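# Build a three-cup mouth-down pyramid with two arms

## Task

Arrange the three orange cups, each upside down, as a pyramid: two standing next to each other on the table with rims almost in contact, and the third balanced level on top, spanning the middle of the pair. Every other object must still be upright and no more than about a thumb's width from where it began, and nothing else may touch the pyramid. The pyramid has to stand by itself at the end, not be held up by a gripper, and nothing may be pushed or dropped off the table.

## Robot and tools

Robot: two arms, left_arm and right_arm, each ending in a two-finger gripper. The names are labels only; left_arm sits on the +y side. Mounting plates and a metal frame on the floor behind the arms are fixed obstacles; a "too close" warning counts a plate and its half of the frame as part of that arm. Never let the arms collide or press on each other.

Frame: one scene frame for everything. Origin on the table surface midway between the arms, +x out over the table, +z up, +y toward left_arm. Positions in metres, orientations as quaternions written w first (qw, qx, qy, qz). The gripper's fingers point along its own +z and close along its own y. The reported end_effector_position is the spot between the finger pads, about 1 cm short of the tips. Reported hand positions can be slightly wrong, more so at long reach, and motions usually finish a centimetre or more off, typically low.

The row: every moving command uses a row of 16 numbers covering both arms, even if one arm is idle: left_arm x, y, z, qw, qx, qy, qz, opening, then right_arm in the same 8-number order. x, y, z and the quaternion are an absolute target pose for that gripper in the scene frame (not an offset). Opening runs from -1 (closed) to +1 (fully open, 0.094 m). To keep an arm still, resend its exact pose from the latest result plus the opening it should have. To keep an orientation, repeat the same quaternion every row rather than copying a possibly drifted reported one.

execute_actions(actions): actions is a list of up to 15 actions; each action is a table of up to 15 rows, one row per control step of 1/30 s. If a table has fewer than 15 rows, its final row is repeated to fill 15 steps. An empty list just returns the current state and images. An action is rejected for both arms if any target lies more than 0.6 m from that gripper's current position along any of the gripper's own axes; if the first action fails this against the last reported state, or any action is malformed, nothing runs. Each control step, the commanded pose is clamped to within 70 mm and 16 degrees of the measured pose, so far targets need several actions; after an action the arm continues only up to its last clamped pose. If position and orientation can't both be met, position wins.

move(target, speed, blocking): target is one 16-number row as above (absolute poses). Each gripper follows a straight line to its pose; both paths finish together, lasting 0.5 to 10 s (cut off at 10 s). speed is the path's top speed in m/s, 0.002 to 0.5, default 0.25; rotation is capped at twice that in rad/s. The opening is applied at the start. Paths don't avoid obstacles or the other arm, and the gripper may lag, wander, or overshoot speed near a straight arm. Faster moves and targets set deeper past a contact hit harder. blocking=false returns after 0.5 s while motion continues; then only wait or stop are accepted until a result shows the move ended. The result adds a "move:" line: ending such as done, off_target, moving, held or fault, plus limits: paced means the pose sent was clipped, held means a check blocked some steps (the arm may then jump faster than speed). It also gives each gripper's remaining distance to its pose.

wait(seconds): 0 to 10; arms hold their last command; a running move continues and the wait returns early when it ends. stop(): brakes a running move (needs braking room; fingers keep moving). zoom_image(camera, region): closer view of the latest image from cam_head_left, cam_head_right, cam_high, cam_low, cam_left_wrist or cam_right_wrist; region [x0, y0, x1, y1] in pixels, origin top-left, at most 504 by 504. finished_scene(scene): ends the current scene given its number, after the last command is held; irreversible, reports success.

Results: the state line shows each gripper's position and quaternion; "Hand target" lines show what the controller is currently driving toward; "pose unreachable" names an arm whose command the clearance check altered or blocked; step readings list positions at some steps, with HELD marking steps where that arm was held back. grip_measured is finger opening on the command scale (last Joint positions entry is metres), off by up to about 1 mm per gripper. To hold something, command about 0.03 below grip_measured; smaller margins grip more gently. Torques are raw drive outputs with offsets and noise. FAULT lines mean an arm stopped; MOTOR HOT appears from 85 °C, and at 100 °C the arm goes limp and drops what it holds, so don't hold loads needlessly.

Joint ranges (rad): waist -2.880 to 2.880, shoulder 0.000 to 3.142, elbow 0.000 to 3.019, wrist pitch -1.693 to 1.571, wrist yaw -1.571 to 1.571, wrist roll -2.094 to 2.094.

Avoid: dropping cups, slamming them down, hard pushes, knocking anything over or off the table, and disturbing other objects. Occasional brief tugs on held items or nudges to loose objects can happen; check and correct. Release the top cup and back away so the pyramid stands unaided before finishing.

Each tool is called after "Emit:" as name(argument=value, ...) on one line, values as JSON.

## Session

Emit:
execute_actions(actions=[])

Scene clock: 0.00 s.
left_arm: end_effector_position=(+0.1610, +0.0624, +0.2788) grip_measured=+1.000 end_effector_quat_wxyz=(-0.008, +0.806, +0.591, +0.025) | right_arm: end_effector_position=(+0.2185, -0.4707, +0.2351) grip_measured=+1.000 end_effector_quat_wxyz=(-0.057, -0.400, +0.789, -0.462)
Joint positions: left_arm=[-1.084  1.086  0.901 -1.351 -0.236  0.633  0.094] | right_arm=[-0.779  0.204  0.192 -0.498  0.277 -1.813  0.094]
Joint velocities: left_arm=[-0.005 -0.024 -0.012 -0.007 -0.022 -0.022  0.   ] | right_arm=[-0.015 -0.024 -0.002  0.012 -0.022  0.037  0.   ]
Joint torques (N m, as the arm reports them, + toward a larger angle): no reading
Hand target (left_arm): +0.166, +0.055, +0.288; +0.004, +0.804, +0.594, +0.021
Hand target (right_arm): +0.226, -0.475, +0.255; -0.051, -0.395, +0.783, -0.478

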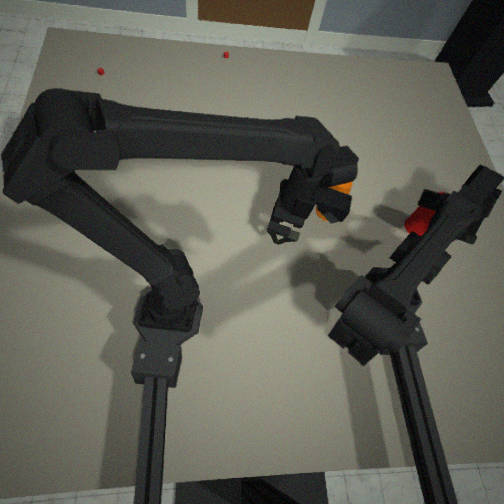

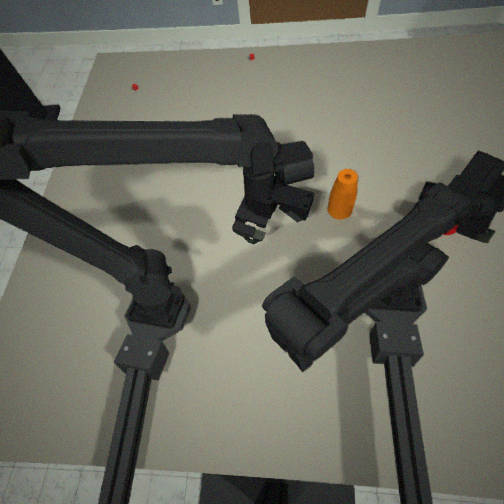

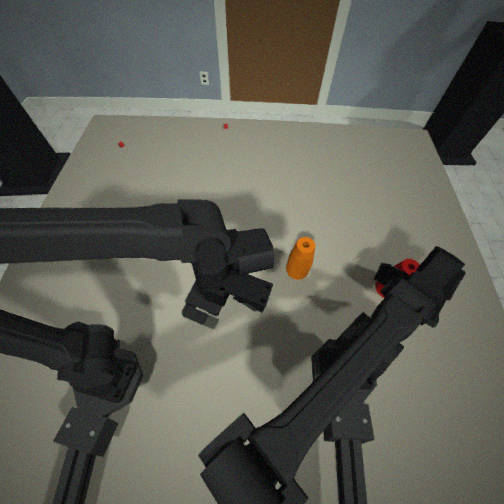

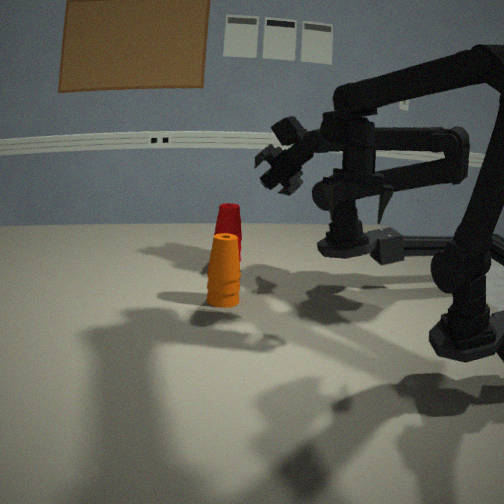

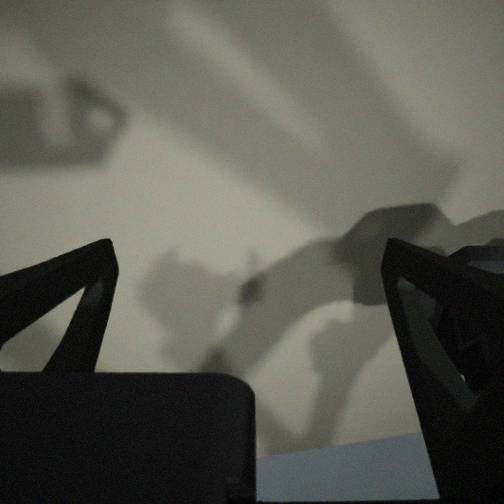

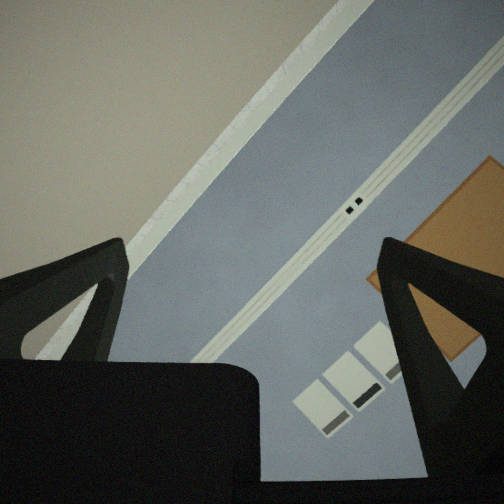

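Emit:
zoom_image(camera="cam_head_right", region=[310, 160, 380, 230])

Emit:
zoom_image(camera="cam_high", region=[270, 225, 340, 295])

Emit:
zoom_image(camera="cam_low", region=[170, 190, 300, 320])

Emit:
zoom_image(camera="cam_head_left", region=[300, 150, 504, 300])

Region (310, 160, 380, 230) of cam_head_right's 504x504 image, scaled by 7.200, with more detail than that image has.

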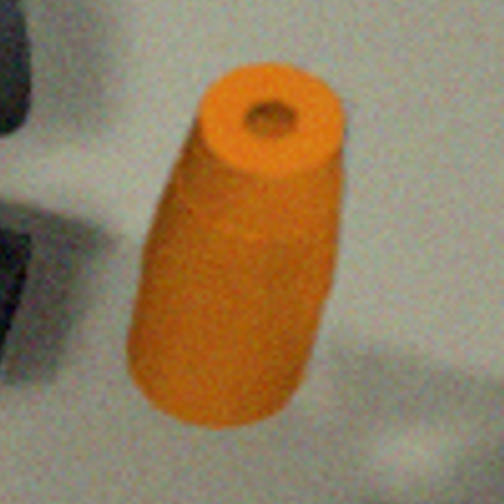

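Region (270, 225, 340, 295) of cam_high's 504x504 image, scaled by 7.200, with more detail than that image has.

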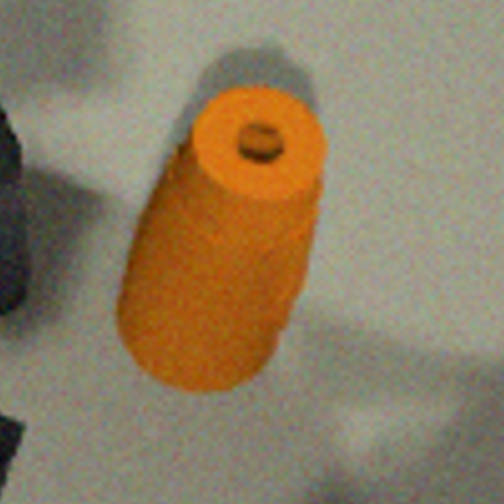

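Region (170, 190, 300, 320) of cam_low's 504x504 image, scaled by 3.877, with more detail than that image has.

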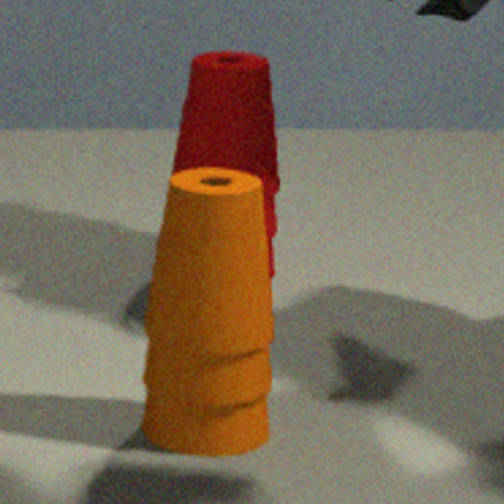

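Region (300, 150, 504, 300) of cam_head_left's 504x504 image, scaled by 2.471, with more detail than that image has; it fills the top 371 rows of this view, and the rest is white.

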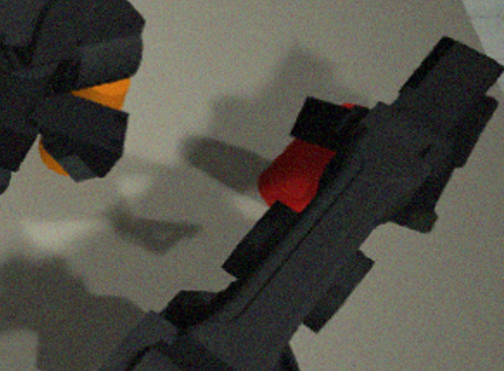

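Emit:
zoom_image(camera="cam_high", region=[360, 235, 480, 335])

Emit:
zoom_image(camera="cam_low", region=[190, 100, 400, 310])

Region (360, 235, 480, 335) of cam_high's 504x504 image, scaled by 4.200, with more detail than that image has.

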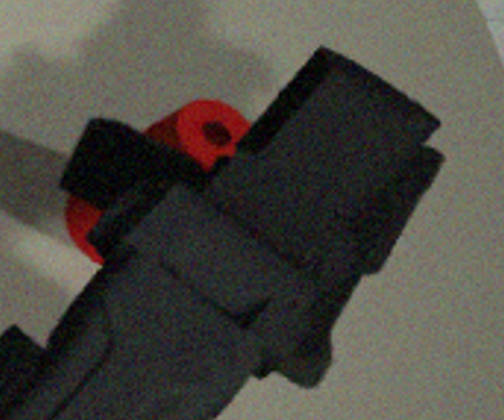

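Region (190, 100, 400, 310) of cam_low's 504x504 image, scaled by 2.400, with more detail than that image has.

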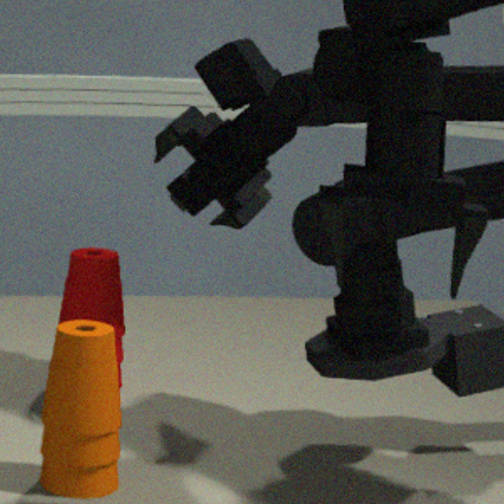

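Emit:
execute_actions(actions=[[
[0.1610,0.0624,0.2788,-0.008,0.806,0.591,0.025,1.0, 0.2272,-0.4750,0.2591,-0.0509,-0.3955,0.7830,-0.4773,1.0],
[0.1610,0.0624,0.2788,-0.008,0.806,0.591,0.025,1.0, 0.2279,-0.4736,0.2594,-0.0507,-0.3973,0.7833,-0.4756,1.0],
[0.1610,0.0624,0.2788,-0.008,0.806,0.591,0.025,1.0, 0.2289,-0.4713,0.2598,-0.0502,-0.4000,0.7836,-0.4726,1.0],
[0.1610,0.0624,0.2788,-0.008,0.806,0.591,0.025,1.0, 0.2304,-0.4681,0.2603,-0.0496,-0.4038,0.7841,-0.4686,1.0],
[0.1610,0.0624,0.2788,-0.008,0.806,0.591,0.025,1.0, 0.2322,-0.4642,0.2610,-0.0489,-0.4085,0.7848,-0.4636,1.0],
[0.1610,0.0624,0.2788,-0.008,0.806,0.591,0.025,1.0, 0.2344,-0.4595,0.2618,-0.0480,-0.4141,0.7854,-0.4576,1.0],
[0.1610,0.0624,0.2788,-0.008,0.806,0.591,0.025,1.0, 0.2368,-0.4540,0.2626,-0.0470,-0.4206,0.7861,-0.4505,1.0],
[0.1610,0.0624,0.2788,-0.008,0.806,0.591,0.025,1.0, 0.2396,-0.4479,0.2635,-0.0459,-0.4278,0.7868,-0.4426,1.0],
[0.1610,0.0624,0.2788,-0.008,0.806,0.591,0.025,1.0, 0.2427,-0.4412,0.2643,-0.0446,-0.4356,0.7875,-0.4339,1.0],
[0.1610,0.0624,0.2788,-0.008,0.806,0.591,0.025,1.0, 0.2461,-0.4339,0.2652,-0.0432,-0.4441,0.7881,-0.4242,1.0],
[0.1610,0.0624,0.2788,-0.008,0.806,0.591,0.025,1.0, 0.2497,-0.4260,0.2660,-0.0417,-0.4531,0.7884,-0.4137,1.0],
[0.1610,0.0624,0.2788,-0.008,0.806,0.591,0.025,1.0, 0.2535,-0.4177,0.2667,-0.0401,-0.4625,0.7888,-0.4026,1.0],
[0.1610,0.0624,0.2788,-0.008,0.806,0.591,0.025,1.0, 0.2576,-0.4088,0.2674,-0.0384,-0.4725,0.7891,-0.3908,1.0],
[0.1610,0.0624,0.2788,-0.008,0.806,0.591,0.025,1.0, 0.2618,-0.3996,0.2679,-0.0367,-0.4827,0.7890,-0.3782,1.0],
[0.1610,0.0624,0.2788,-0.008,0.806,0.591,0.025,1.0, 0.2662,-0.3900,0.2683,-0.0348,-0.4932,0.7887,-0.3651,1.0]
],[
[0.1610,0.0624,0.2788,-0.008,0.806,0.591,0.025,1.0, 0.2708,-0.3801,0.2685,-0.0329,-0.5040,0.7883,-0.3514,1.0],
[0.1610,0.0624,0.2788,-0.008,0.806,0.591,0.025,1.0, 0.2755,-0.3699,0.2685,-0.0309,-0.5148,0.7876,-0.3372,1.0],
[0.1610,0.0624,0.2788,-0.008,0.806,0.591,0.025,1.0, 0.2803,-0.3594,0.2683,-0.0288,-0.5258,0.7865,-0.3226,1.0],
[0.1610,0.0624,0.2788,-0.008,0.806,0.591,0.025,1.0, 0.2851,-0.3488,0.2679,-0.0267,-0.5367,0.7852,-0.3075,1.0],
[0.1610,0.0624,0.2788,-0.008,0.806,0.591,0.025,1.0, 0.2901,-0.3380,0.2673,-0.0245,-0.5477,0.7836,-0.2922,1.0],
[0.1610,0.0624,0.2788,-0.008,0.806,0.591,0.025,1.0, 0.2951,-0.3271,0.2665,-0.0224,-0.5585,0.7817,-0.2766,1.0],
[0.1610,0.0624,0.2788,-0.008,0.806,0.591,0.025,1.0, 0.3001,-0.3161,0.2655,-0.0202,-0.5692,0.7794,-0.2608,1.0],
[0.1610,0.0624,0.2788,-0.008,0.806,0.591,0.025,1.0, 0.3052,-0.3051,0.2642,-0.0179,-0.5797,0.7769,-0.2448,1.0],
[0.1610,0.0624,0.2788,-0.008,0.806,0.591,0.025,1.0, 0.3102,-0.2941,0.2627,-0.0157,-0.5900,0.7742,-0.2289,1.0],
[0.1610,0.0624,0.2788,-0.008,0.806,0.591,0.025,1.0, 0.3152,-0.2832,0.2610,-0.0135,-0.6000,0.7711,-0.2129,1.0],
[0.1610,0.0624,0.2788,-0.008,0.806,0.591,0.025,1.0, 0.3202,-0.2724,0.2591,-0.0113,-0.6096,0.7677,-0.1970,1.0],
[0.1610,0.0624,0.2788,-0.008,0.806,0.591,0.025,1.0, 0.3250,-0.2618,0.2570,-0.0092,-0.6190,0.7641,-0.1812,1.0],
[0.1610,0.0624,0.2788,-0.008,0.806,0.591,0.025,1.0, 0.3298,-0.2513,0.2547,-0.0070,-0.6279,0.7604,-0.1657,1.0],
[0.1610,0.0624,0.2788,-0.008,0.806,0.591,0.025,1.0, 0.3345,-0.2411,0.2523,-0.0050,-0.6364,0.7565,-0.1505,1.0],
[0.1610,0.0624,0.2788,-0.008,0.806,0.591,0.025,1.0, 0.3391,-0.2312,0.2498,-0.0029,-0.6445,0.7524,-0.1356,1.0]
],[
[0.1610,0.0624,0.2788,-0.008,0.806,0.591,0.025,1.0, 0.3435,-0.2216,0.2472,-0.0010,-0.6521,0.7483,-0.1212,1.0],
[0.1610,0.0624,0.2788,-0.008,0.806,0.591,0.025,1.0, 0.3477,-0.2124,0.2446,0.0009,-0.6594,0.7442,-0.1073,1.0],
[0.1610,0.0624,0.2788,-0.008,0.806,0.591,0.025,1.0, 0.3518,-0.2035,0.2419,0.0027,-0.6660,0.7399,-0.0940,1.0],
[0.1610,0.0624,0.2788,-0.008,0.806,0.591,0.025,1.0, 0.3556,-0.1952,0.2392,0.0044,-0.6722,0.7358,-0.0815,1.0],
[0.1610,0.0624,0.2788,-0.008,0.806,0.591,0.025,1.0, 0.3592,-0.1873,0.2366,0.0060,-0.6779,0.7319,-0.0696,1.0],
[0.1610,0.0624,0.2788,-0.008,0.806,0.591,0.025,1.0, 0.3626,-0.1800,0.2340,0.0075,-0.6831,0.7280,-0.0585,1.0],
[0.1610,0.0624,0.2788,-0.008,0.806,0.591,0.025,1.0, 0.3657,-0.1733,0.2316,0.0089,-0.6878,0.7243,-0.0483,1.0],
[0.1610,0.0624,0.2788,-0.008,0.806,0.591,0.025,1.0, 0.3685,-0.1672,0.2293,0.0101,-0.6919,0.7209,-0.0391,1.0],
[0.1610,0.0624,0.2788,-0.008,0.806,0.591,0.025,1.0, 0.3709,-0.1617,0.2272,0.0112,-0.6956,0.7178,-0.0308,1.0],
[0.1610,0.0624,0.2788,-0.008,0.806,0.591,0.025,1.0, 0.3731,-0.1570,0.2253,0.0122,-0.6986,0.7150,-0.0237,1.0],
[0.1610,0.0624,0.2788,-0.008,0.806,0.591,0.025,1.0, 0.3749,-0.1531,0.2237,0.0130,-0.7012,0.7127,-0.0177,1.0],
[0.1610,0.0624,0.2788,-0.008,0.806,0.591,0.025,1.0, 0.3764,-0.1499,0.2224,0.0136,-0.7032,0.7108,-0.0129,1.0],
[0.1610,0.0624,0.2788,-0.008,0.806,0.591,0.025,1.0, 0.3774,-0.1476,0.2215,0.0141,-0.7047,0.7095,-0.0094,1.0],
[0.1610,0.0624,0.2788,-0.008,0.806,0.591,0.025,1.0, 0.3781,-0.1462,0.2209,0.0144,-0.7055,0.7085,-0.0072,1.0],
[0.1610,0.0624,0.2788,-0.008,0.806,0.591,0.025,1.0, 0.3783,-0.1457,0.2207,0.0145,-0.7059,0.7083,-0.0065,1.0]
]])

Emit:
execute_actions(actions=[])

Scene clock: 27.70 s.
left_arm: end_effector_position=(+0.1610, +0.0624, +0.2788) grip_measured=+1.000 end_effector_quat_wxyz=(-0.008, +0.806, +0.591, +0.025) | right_arm: end_effector_position=(+0.3505, -0.1588, +0.2025) grip_measured=+1.000 end_effector_quat_wxyz=(+0.016, +0.706, -0.708, -0.002)
Joint positions: left_arm=[-1.084  1.086  0.901 -1.351 -0.236  0.633  0.094] | right_arm=[ 0.423  1.063  0.75  -1.119  0.122 -1.177  0.094]
Joint velocities: left_arm=[-0.024 -0.015  0.002  0.002  0.022 -0.022  0.   ] | right_arm=[ 0.044  0.21   0.1    0.056 -0.081 -0.125  0.   ]
Joint torques (N m, as the arm reports them, + toward a larger angle): left_arm=[-0.94 -6.33  7.55  0.49  0.23 -0.06] | right_arm=[ 0.51 -6.99 11.2   0.59 -0.18 -0.05]
Hand target (left_arm): +0.161, +0.062, +0.279; -0.008, +0.806, +0.591, +0.025
Hand target (right_arm): +0.375, -0.146, +0.221; -0.015, +0.706, -0.708, +0.007
Off the commanded pose (left_arm): 0.000 m, 0 deg.
Off the commanded pose (right_arm): 0.036 m, 4 deg.
Step readings (end_effector_position; steps 1 to 15: 1st action; 16 to 30: 2nd action; 31 to 45: 3rd action):
0: left_arm (+0.1610, +0.0624, +0.2788) | right_arm (+0.2185, -0.4707, +0.2351)
1: left_arm (+0.1610, +0.0624, +0.2788) | right_arm (+0.2185, -0.4707, +0.2351)
2: left_arm (+0.1610, +0.0624, +0.2788) | right_arm (+0.2183, -0.4707, +0.2350)
4: left_arm (+0.1610, +0.0624, +0.2788) | right_arm (+0.2167, -0.4700, +0.2335)
8: left_arm (+0.1610, +0.0624, +0.2788) | right_arm (+0.2168, -0.4591, +0.2240)
15: left_arm (+0.1610, +0.0624, +0.2788) | right_arm (+0.2404, -0.4178, +0.2289)
16: left_arm (+0.1610, +0.0624, +0.2788) | right_arm (+0.2456, -0.4094, +0.2312)
17: left_arm (+0.1610, +0.0624, +0.2788) | right_arm (+0.2510, -0.4003, +0.2336)
19: left_arm (+0.1610, +0.0624, +0.2788) | right_arm (+0.2615, -0.3801, +0.2370)
23: left_arm (+0.1610, +0.0624, +0.2788) | right_arm (+0.2809, -0.3330, +0.2399)
30: left_arm (+0.1610, +0.0624, +0.2788) | right_arm (+0.3088, -0.2514, +0.2319)
31: left_arm (+0.1610, +0.0624, +0.2788) | right_arm (+0.3125, -0.2408, +0.2295)
32: left_arm (+0.1610, +0.0624, +0.2788) | right_arm (+0.3161, -0.2312, +0.2270)
34: left_arm (+0.1610, +0.0624, +0.2788) | right_arm (+0.3228, -0.2153, +0.2224)
38: left_arm (+0.1610, +0.0624, +0.2788) | right_arm (+0.3352, -0.1877, +0.2136)
45: end_effector_position above

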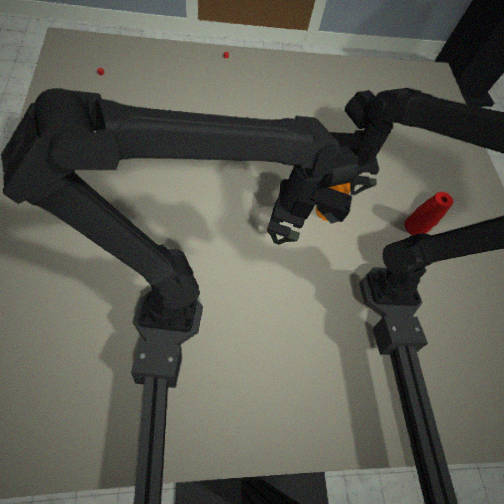

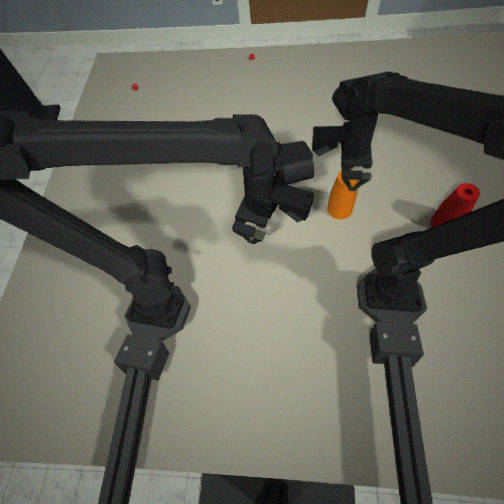

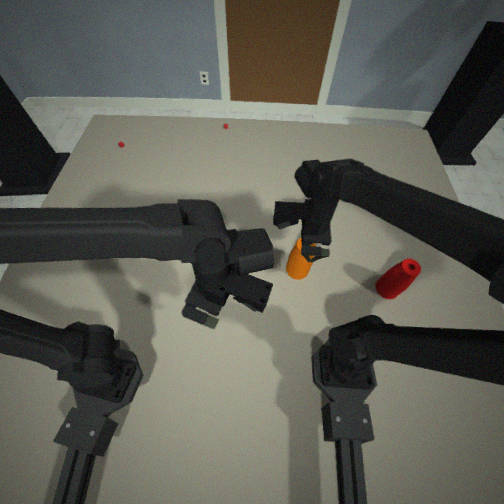

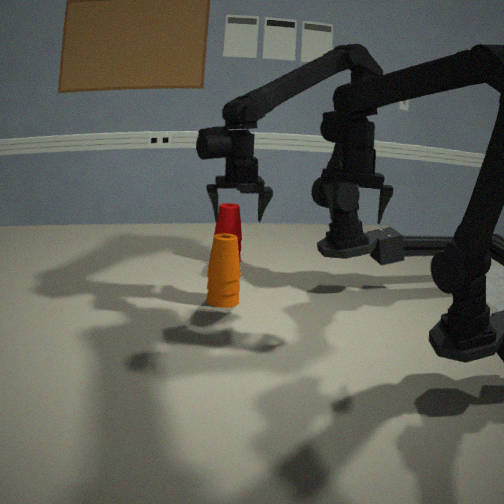

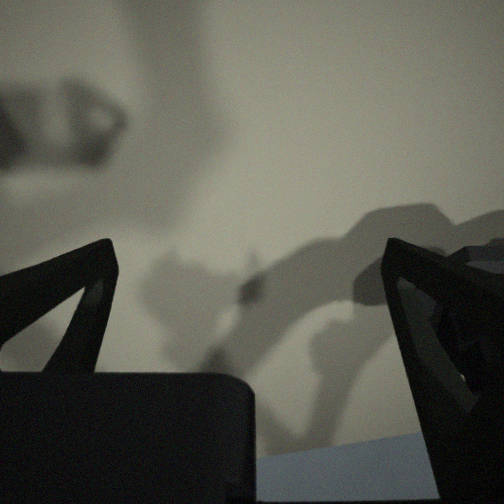

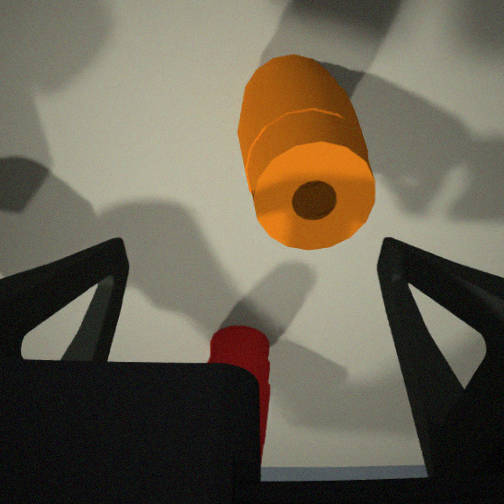

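Scene clock: 27.70 s.
left_arm: end_effector_position=(+0.1610, +0.0624, +0.2788) grip_measured=+1.000 end_effector_quat_wxyz=(-0.008, +0.806, +0.591, +0.025) | right_arm: end_effector_position=(+0.3505, -0.1588, +0.2025) grip_measured=+1.000 end_effector_quat_wxyz=(+0.016, +0.706, -0.708, -0.002)
Joint positions: left_arm=[-1.084  1.086  0.901 -1.351 -0.236  0.633  0.094] | right_arm=[ 0.423  1.063  0.75  -1.119  0.122 -1.177  0.094]
Joint velocities: left_arm=[-0.024 -0.015  0.002  0.002  0.022 -0.022  0.   ] | right_arm=[ 0.044  0.21   0.1    0.056 -0.081 -0.125  0.   ]
Joint torques (N m, as the arm reports them, + toward a larger angle): left_arm=[-0.94 -6.33  7.55  0.49  0.23 -0.06] | right_arm=[ 0.51 -6.99 11.2   0.59 -0.18 -0.05]
Hand target (left_arm): +0.161, +0.062, +0.279; -0.008, +0.806, +0.591, +0.025
Hand target (right_arm): +0.375, -0.146, +0.221; -0.015, +0.706, -0.708, +0.007
Off the commanded pose (left_arm): 0.000 m, 0 deg.
Off the commanded pose (right_arm): 0.036 m, 4 deg.

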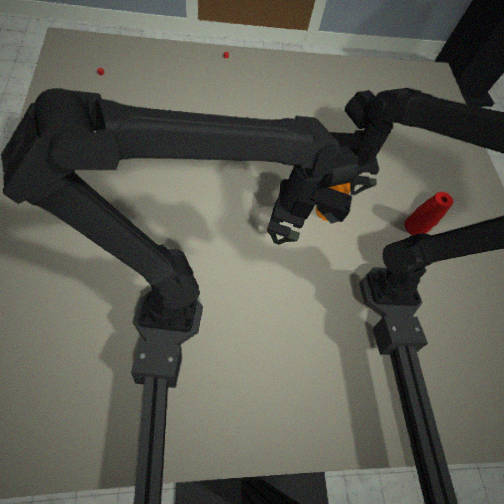

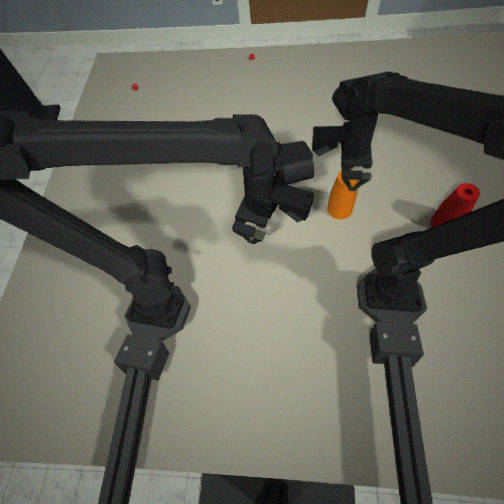

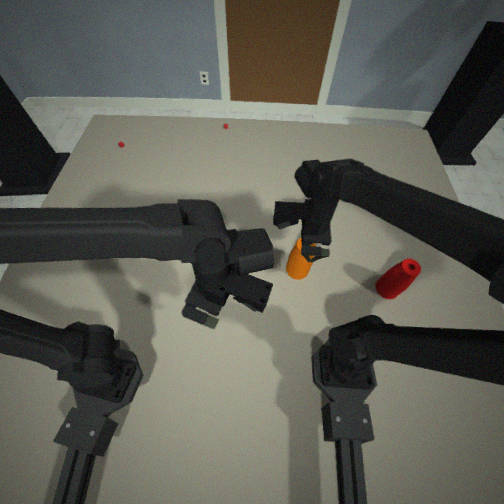

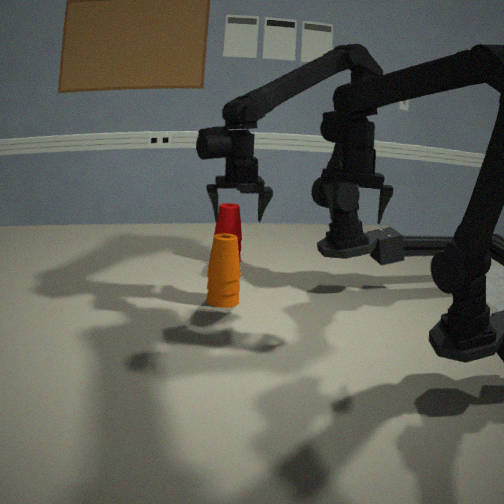

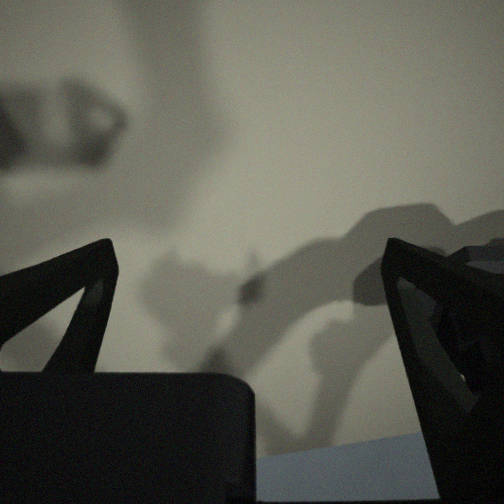

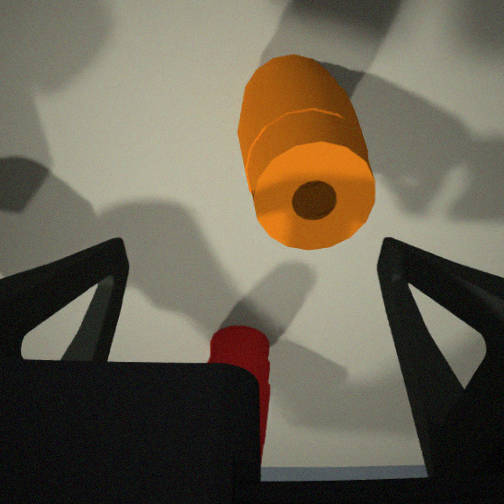

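Emit:
execute_actions(actions=[])

Scene clock: 28.43 s.
left_arm: end_effector_position=(+0.1610, +0.0624, +0.2788) grip_measured=+1.000 end_effector_quat_wxyz=(-0.008, +0.806, +0.591, +0.025) | right_arm: end_effector_position=(+0.3520, -0.1572, +0.2011) grip_measured=+1.000 end_effector_quat_wxyz=(+0.017, +0.706, -0.708, -0.003)
Joint positions: left_arm=[-1.084  1.086  0.901 -1.351 -0.236  0.633  0.094] | right_arm=[ 0.424  1.073  0.753 -1.115  0.12  -1.177  0.094]
Joint velocities: left_arm=[-0.015  0.005  0.007  0.002 -0.051 -0.051  0.   ] | right_arm=[ 0.005  0.005 -0.002  0.017  0.007  0.037  0.   ]
Joint torques (N m, as the arm reports them, + toward a larger angle): left_arm=[-0.28 -6.31  7.51  0.54  0.22 -0.12] | right_arm=[ 0.46 -7.11 11.36  0.72 -0.22 -0.04]
Hand target (left_arm): +0.161, +0.062, +0.279; -0.008, +0.806, +0.591, +0.025
Hand target (right_arm): +0.375, -0.146, +0.221; -0.016, +0.706, -0.708, +0.007
Off the commanded pose (left_arm): 0.000 m, 0 deg.
Off the commanded pose (right_arm): 0.035 m, 4 deg.

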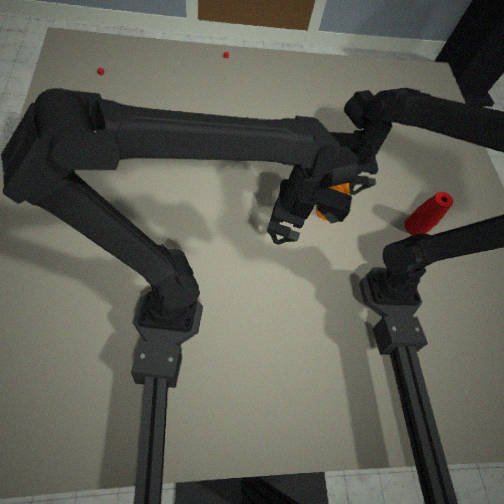

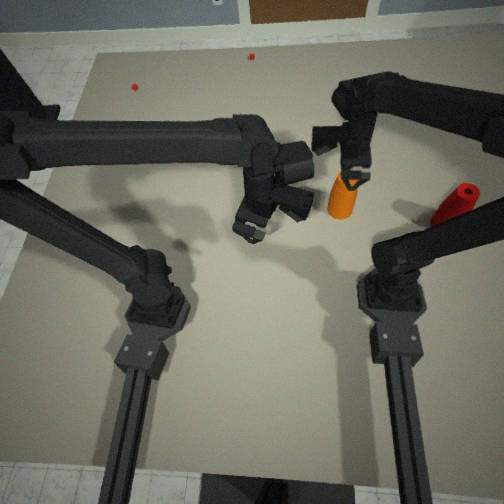

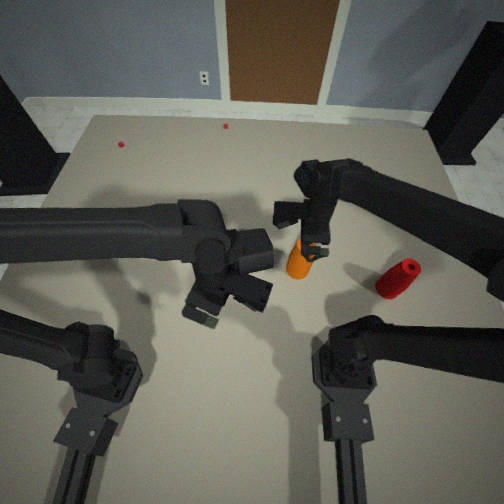

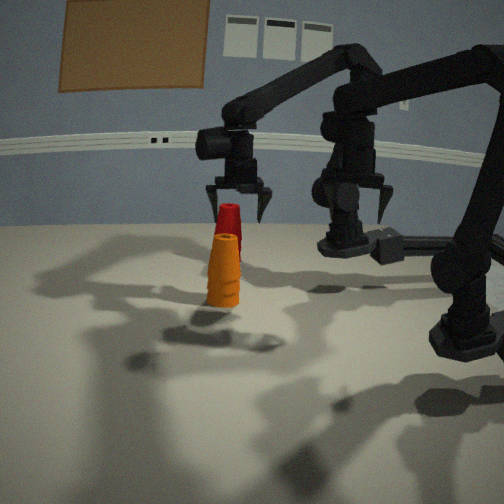

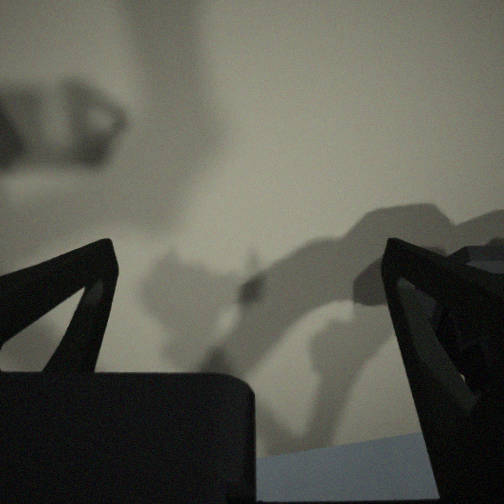

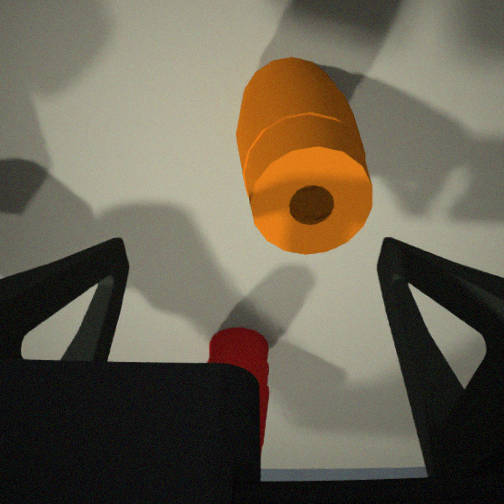

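Emit:
execute_actions(actions=[[
[0.1610,0.0624,0.2788,-0.008,0.806,0.591,0.025,1.0, 0.3751,-0.1462,0.2194,-0.0153,0.7059,-0.7083,0.0067,1.0],
[0.1610,0.0624,0.2788,-0.008,0.806,0.591,0.025,1.0, 0.3752,-0.1468,0.2150,-0.0147,0.7060,-0.7082,0.0065,1.0],
[0.1610,0.0624,0.2788,-0.008,0.806,0.591,0.025,1.0, 0.3754,-0.1476,0.2082,-0.0138,0.7060,-0.7082,0.0061,1.0],
[0.1610,0.0624,0.2788,-0.008,0.806,0.591,0.025,1.0, 0.3757,-0.1487,0.1996,-0.0127,0.7061,-0.7081,0.0056,1.0],
[0.1610,0.0624,0.2788,-0.008,0.806,0.591,0.025,1.0, 0.3760,-0.1499,0.1897,-0.0114,0.7062,-0.7080,0.0050,1.0],
[0.1610,0.0624,0.2788,-0.008,0.806,0.591,0.025,1.0, 0.3764,-0.1513,0.1790,-0.0101,0.7063,-0.7079,0.0044,1.0],
[0.1610,0.0624,0.2788,-0.008,0.806,0.591,0.025,1.0, 0.3767,-0.1526,0.1681,-0.0086,0.7064,-0.7078,0.0038,1.0],
[0.1610,0.0624,0.2788,-0.008,0.806,0.591,0.025,1.0, 0.3771,-0.1540,0.1574,-0.0073,0.7065,-0.7077,0.0032,1.0],
[0.1610,0.0624,0.2788,-0.008,0.806,0.591,0.025,1.0, 0.3774,-0.1552,0.1475,-0.0060,0.7066,-0.7076,0.0026,1.0],
[0.1610,0.0624,0.2788,-0.008,0.806,0.591,0.025,1.0, 0.3777,-0.1563,0.1389,-0.0049,0.7067,-0.7075,0.0021,1.0],
[0.1610,0.0624,0.2788,-0.008,0.806,0.591,0.025,1.0, 0.3779,-0.1571,0.1321,-0.0040,0.7067,-0.7075,0.0017,1.0],
[0.1610,0.0624,0.2788,-0.008,0.806,0.591,0.025,1.0, 0.3780,-0.1577,0.1277,-0.0034,0.7068,-0.7074,0.0015,0.94],
[0.1610,0.0624,0.2788,-0.008,0.806,0.591,0.025,1.0, 0.3781,-0.1579,0.1261,-0.0032,0.7068,-0.7074,0.0014,0.88],
[0.1610,0.0624,0.2788,-0.008,0.806,0.591,0.025,1.0, 0.3781,-0.1579,0.1261,-0.0032,0.7068,-0.7074,0.0014,0.81],
[0.1610,0.0624,0.2788,-0.008,0.806,0.591,0.025,1.0, 0.3781,-0.1579,0.1261,-0.0032,0.7068,-0.7074,0.0014,0.75]
]])

Scene clock: 36.40 s.
left_arm: end_effector_position=(+0.1610, +0.0624, +0.2788) grip_measured=+1.000 end_effector_quat_wxyz=(-0.008, +0.806, +0.591, +0.025) | right_arm: end_effector_position=(+0.3699, -0.1570, +0.1280) grip_measured=+0.784 end_effector_quat_wxyz=(+0.008, +0.701, -0.713, -0.003)
Joint positions: left_arm=[-1.084  1.086  0.901 -1.351 -0.236  0.633  0.094] | right_arm=[ 0.37   1.244  0.681 -0.849  0.105 -1.219  0.084]
Joint velocities: left_arm=[-0.005 -0.005 -0.007 -0.027 -0.007  0.051  0.   ] | right_arm=[-0.083  0.484 -0.085  0.217  0.037 -0.125 -0.065]
Joint torques (N m, as the arm reports them, + toward a larger angle): left_arm=[-0.93 -6.    7.71  0.59  0.22 -0.1 ] | right_arm=[-0.74 -9.69  6.32  0.91 -0.23 -0.25]
Hand target (left_arm): +0.161, +0.062, +0.279; -0.008, +0.806, +0.591, +0.025
Hand target (right_arm): +0.377, -0.158, +0.126; -0.003, +0.707, -0.708, +0.001
Off the commanded pose (left_arm): 0.000 m, 0 deg.
Off the commanded pose (right_arm): 0.008 m, 2 deg.
Step readings (end_effector_position):
0: left_arm (+0.1610, +0.0624, +0.2788) | right_arm (+0.3520, -0.1572, +0.2011)
1: left_arm (+0.1610, +0.0624, +0.2788) | right_arm (+0.3519, -0.1571, +0.2011)
2: left_arm (+0.1610, +0.0624, +0.2788) | right_arm (+0.3523, -0.1568, +0.2011)
4: left_arm (+0.1610, +0.0624, +0.2788) | right_arm (+0.3562, -0.1549, +0.2005)
8: left_arm (+0.1610, +0.0624, +0.2788) | right_arm (+0.3738, -0.1477, +0.1891)
15: end_effector_position above

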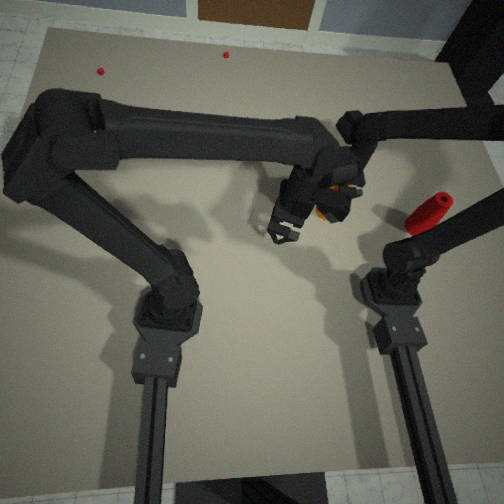

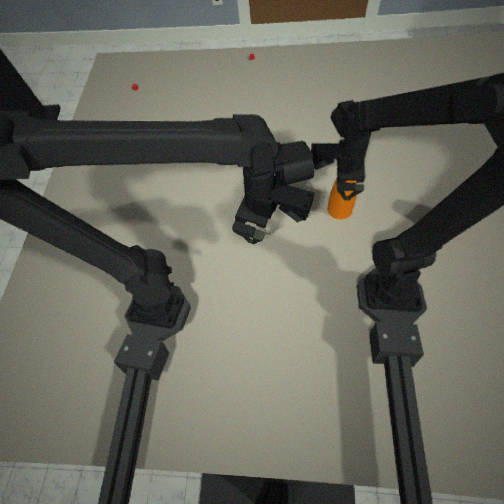

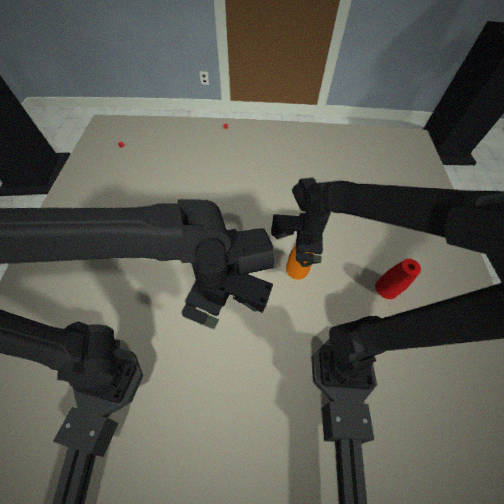

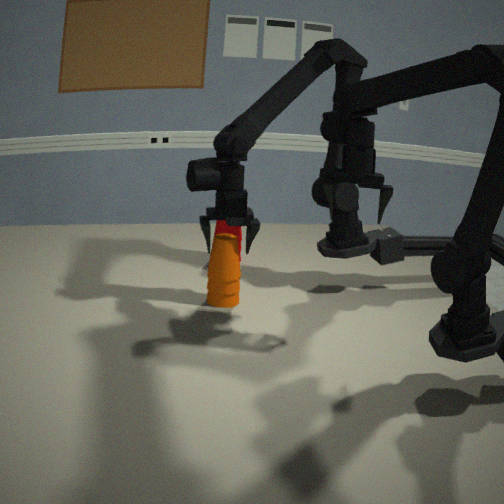

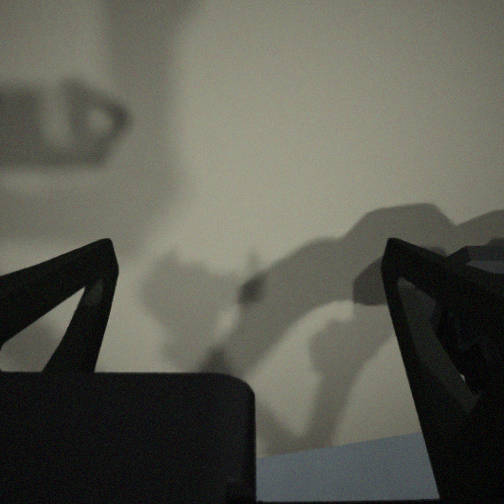

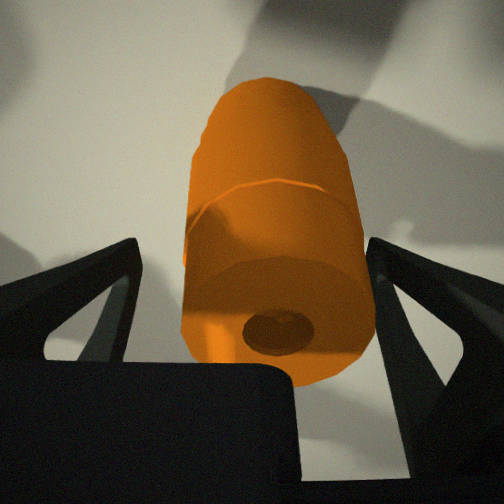

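Emit:
execute_actions(actions=[])

Scene clock: 38.53 s.
left_arm: end_effector_position=(+0.1610, +0.0624, +0.2788) grip_measured=+1.000 end_effector_quat_wxyz=(-0.008, +0.806, +0.591, +0.025) | right_arm: end_effector_position=(+0.3701, -0.1567, +0.1207) grip_measured=+0.751 end_effector_quat_wxyz=(+0.011, +0.706, -0.709, -0.005)
Joint positions: left_arm=[-1.084  1.086  0.901 -1.351 -0.236  0.633  0.094] | right_arm=[ 0.368  1.266  0.679 -0.831  0.105 -1.232  0.082]
Joint velocities: left_arm=[ 0.005 -0.005  0.007 -0.007 -0.007  0.007  0.   ] | right_arm=[-0.015 -0.015 -0.012 -0.002  0.066  0.066 -0.   ]
Joint torques (N m, as the arm reports them, + toward a larger angle): left_arm=[-0.18 -5.83  7.63  0.42  0.21 -0.11] | right_arm=[-0.68 -9.7   5.95  0.78 -0.22 -0.27]
Hand target (left_arm): +0.161, +0.062, +0.279; -0.008, +0.806, +0.591, +0.025
Hand target (right_arm): +0.377, -0.157, +0.126; -0.003, +0.707, -0.708, +0.001
Off the commanded pose (left_arm): 0.000 m, 0 deg.
Off the commanded pose (right_arm): 0.010 m, 2 deg.

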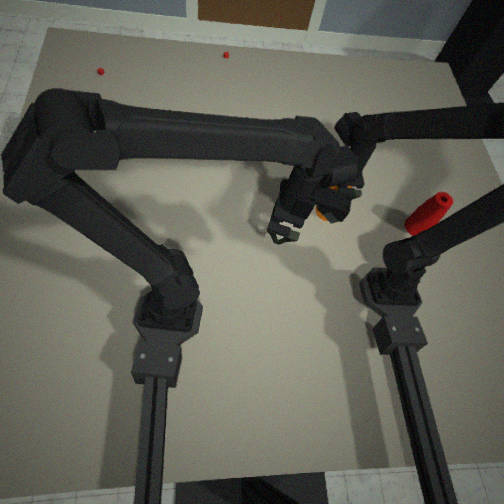

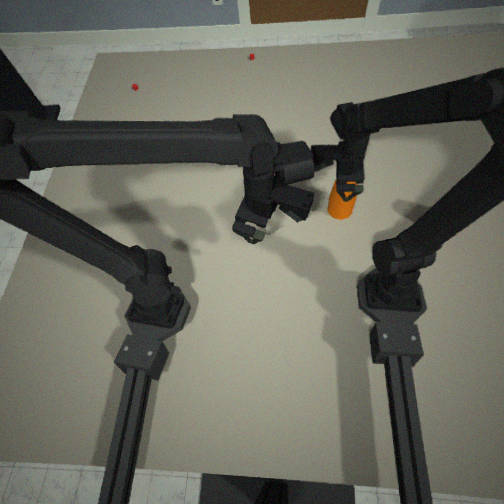

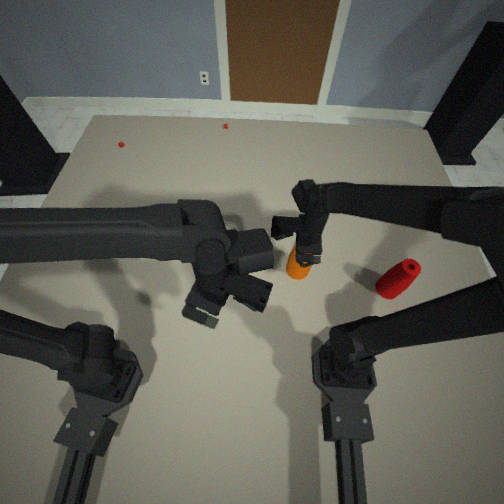

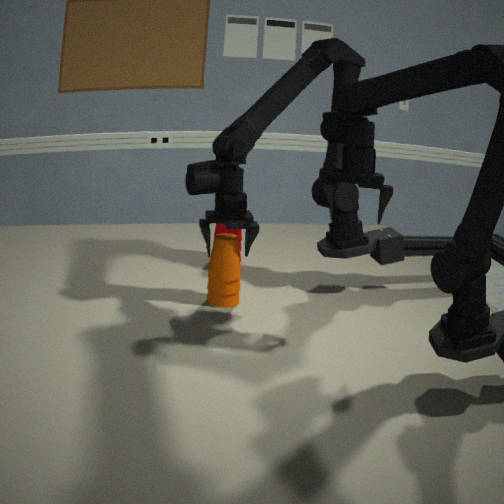

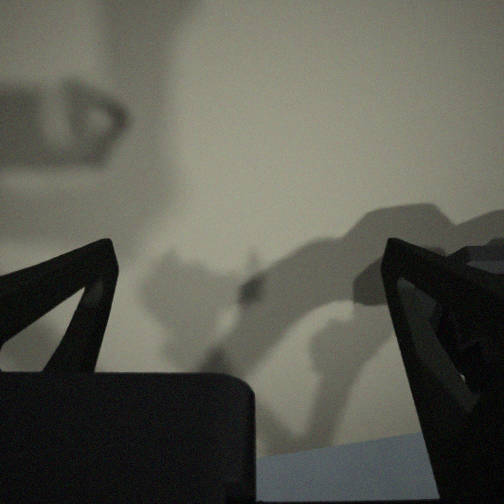

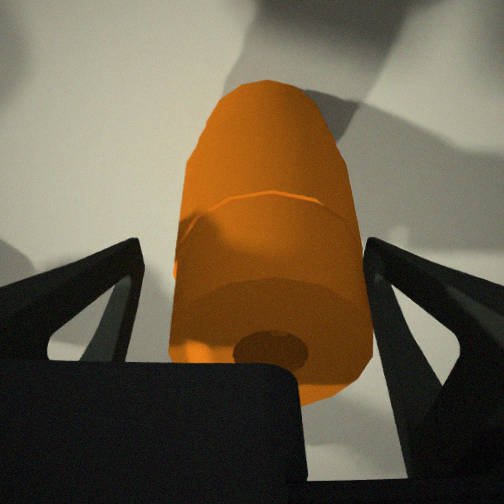

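Emit:
zoom_image(camera="cam_low", region=[170, 190, 300, 320])

Region (170, 190, 300, 320) of cam_low's 504x504 image, scaled by 3.877, with more detail than that image has.

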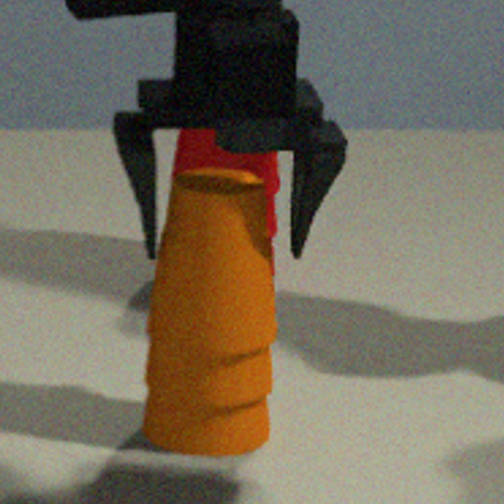

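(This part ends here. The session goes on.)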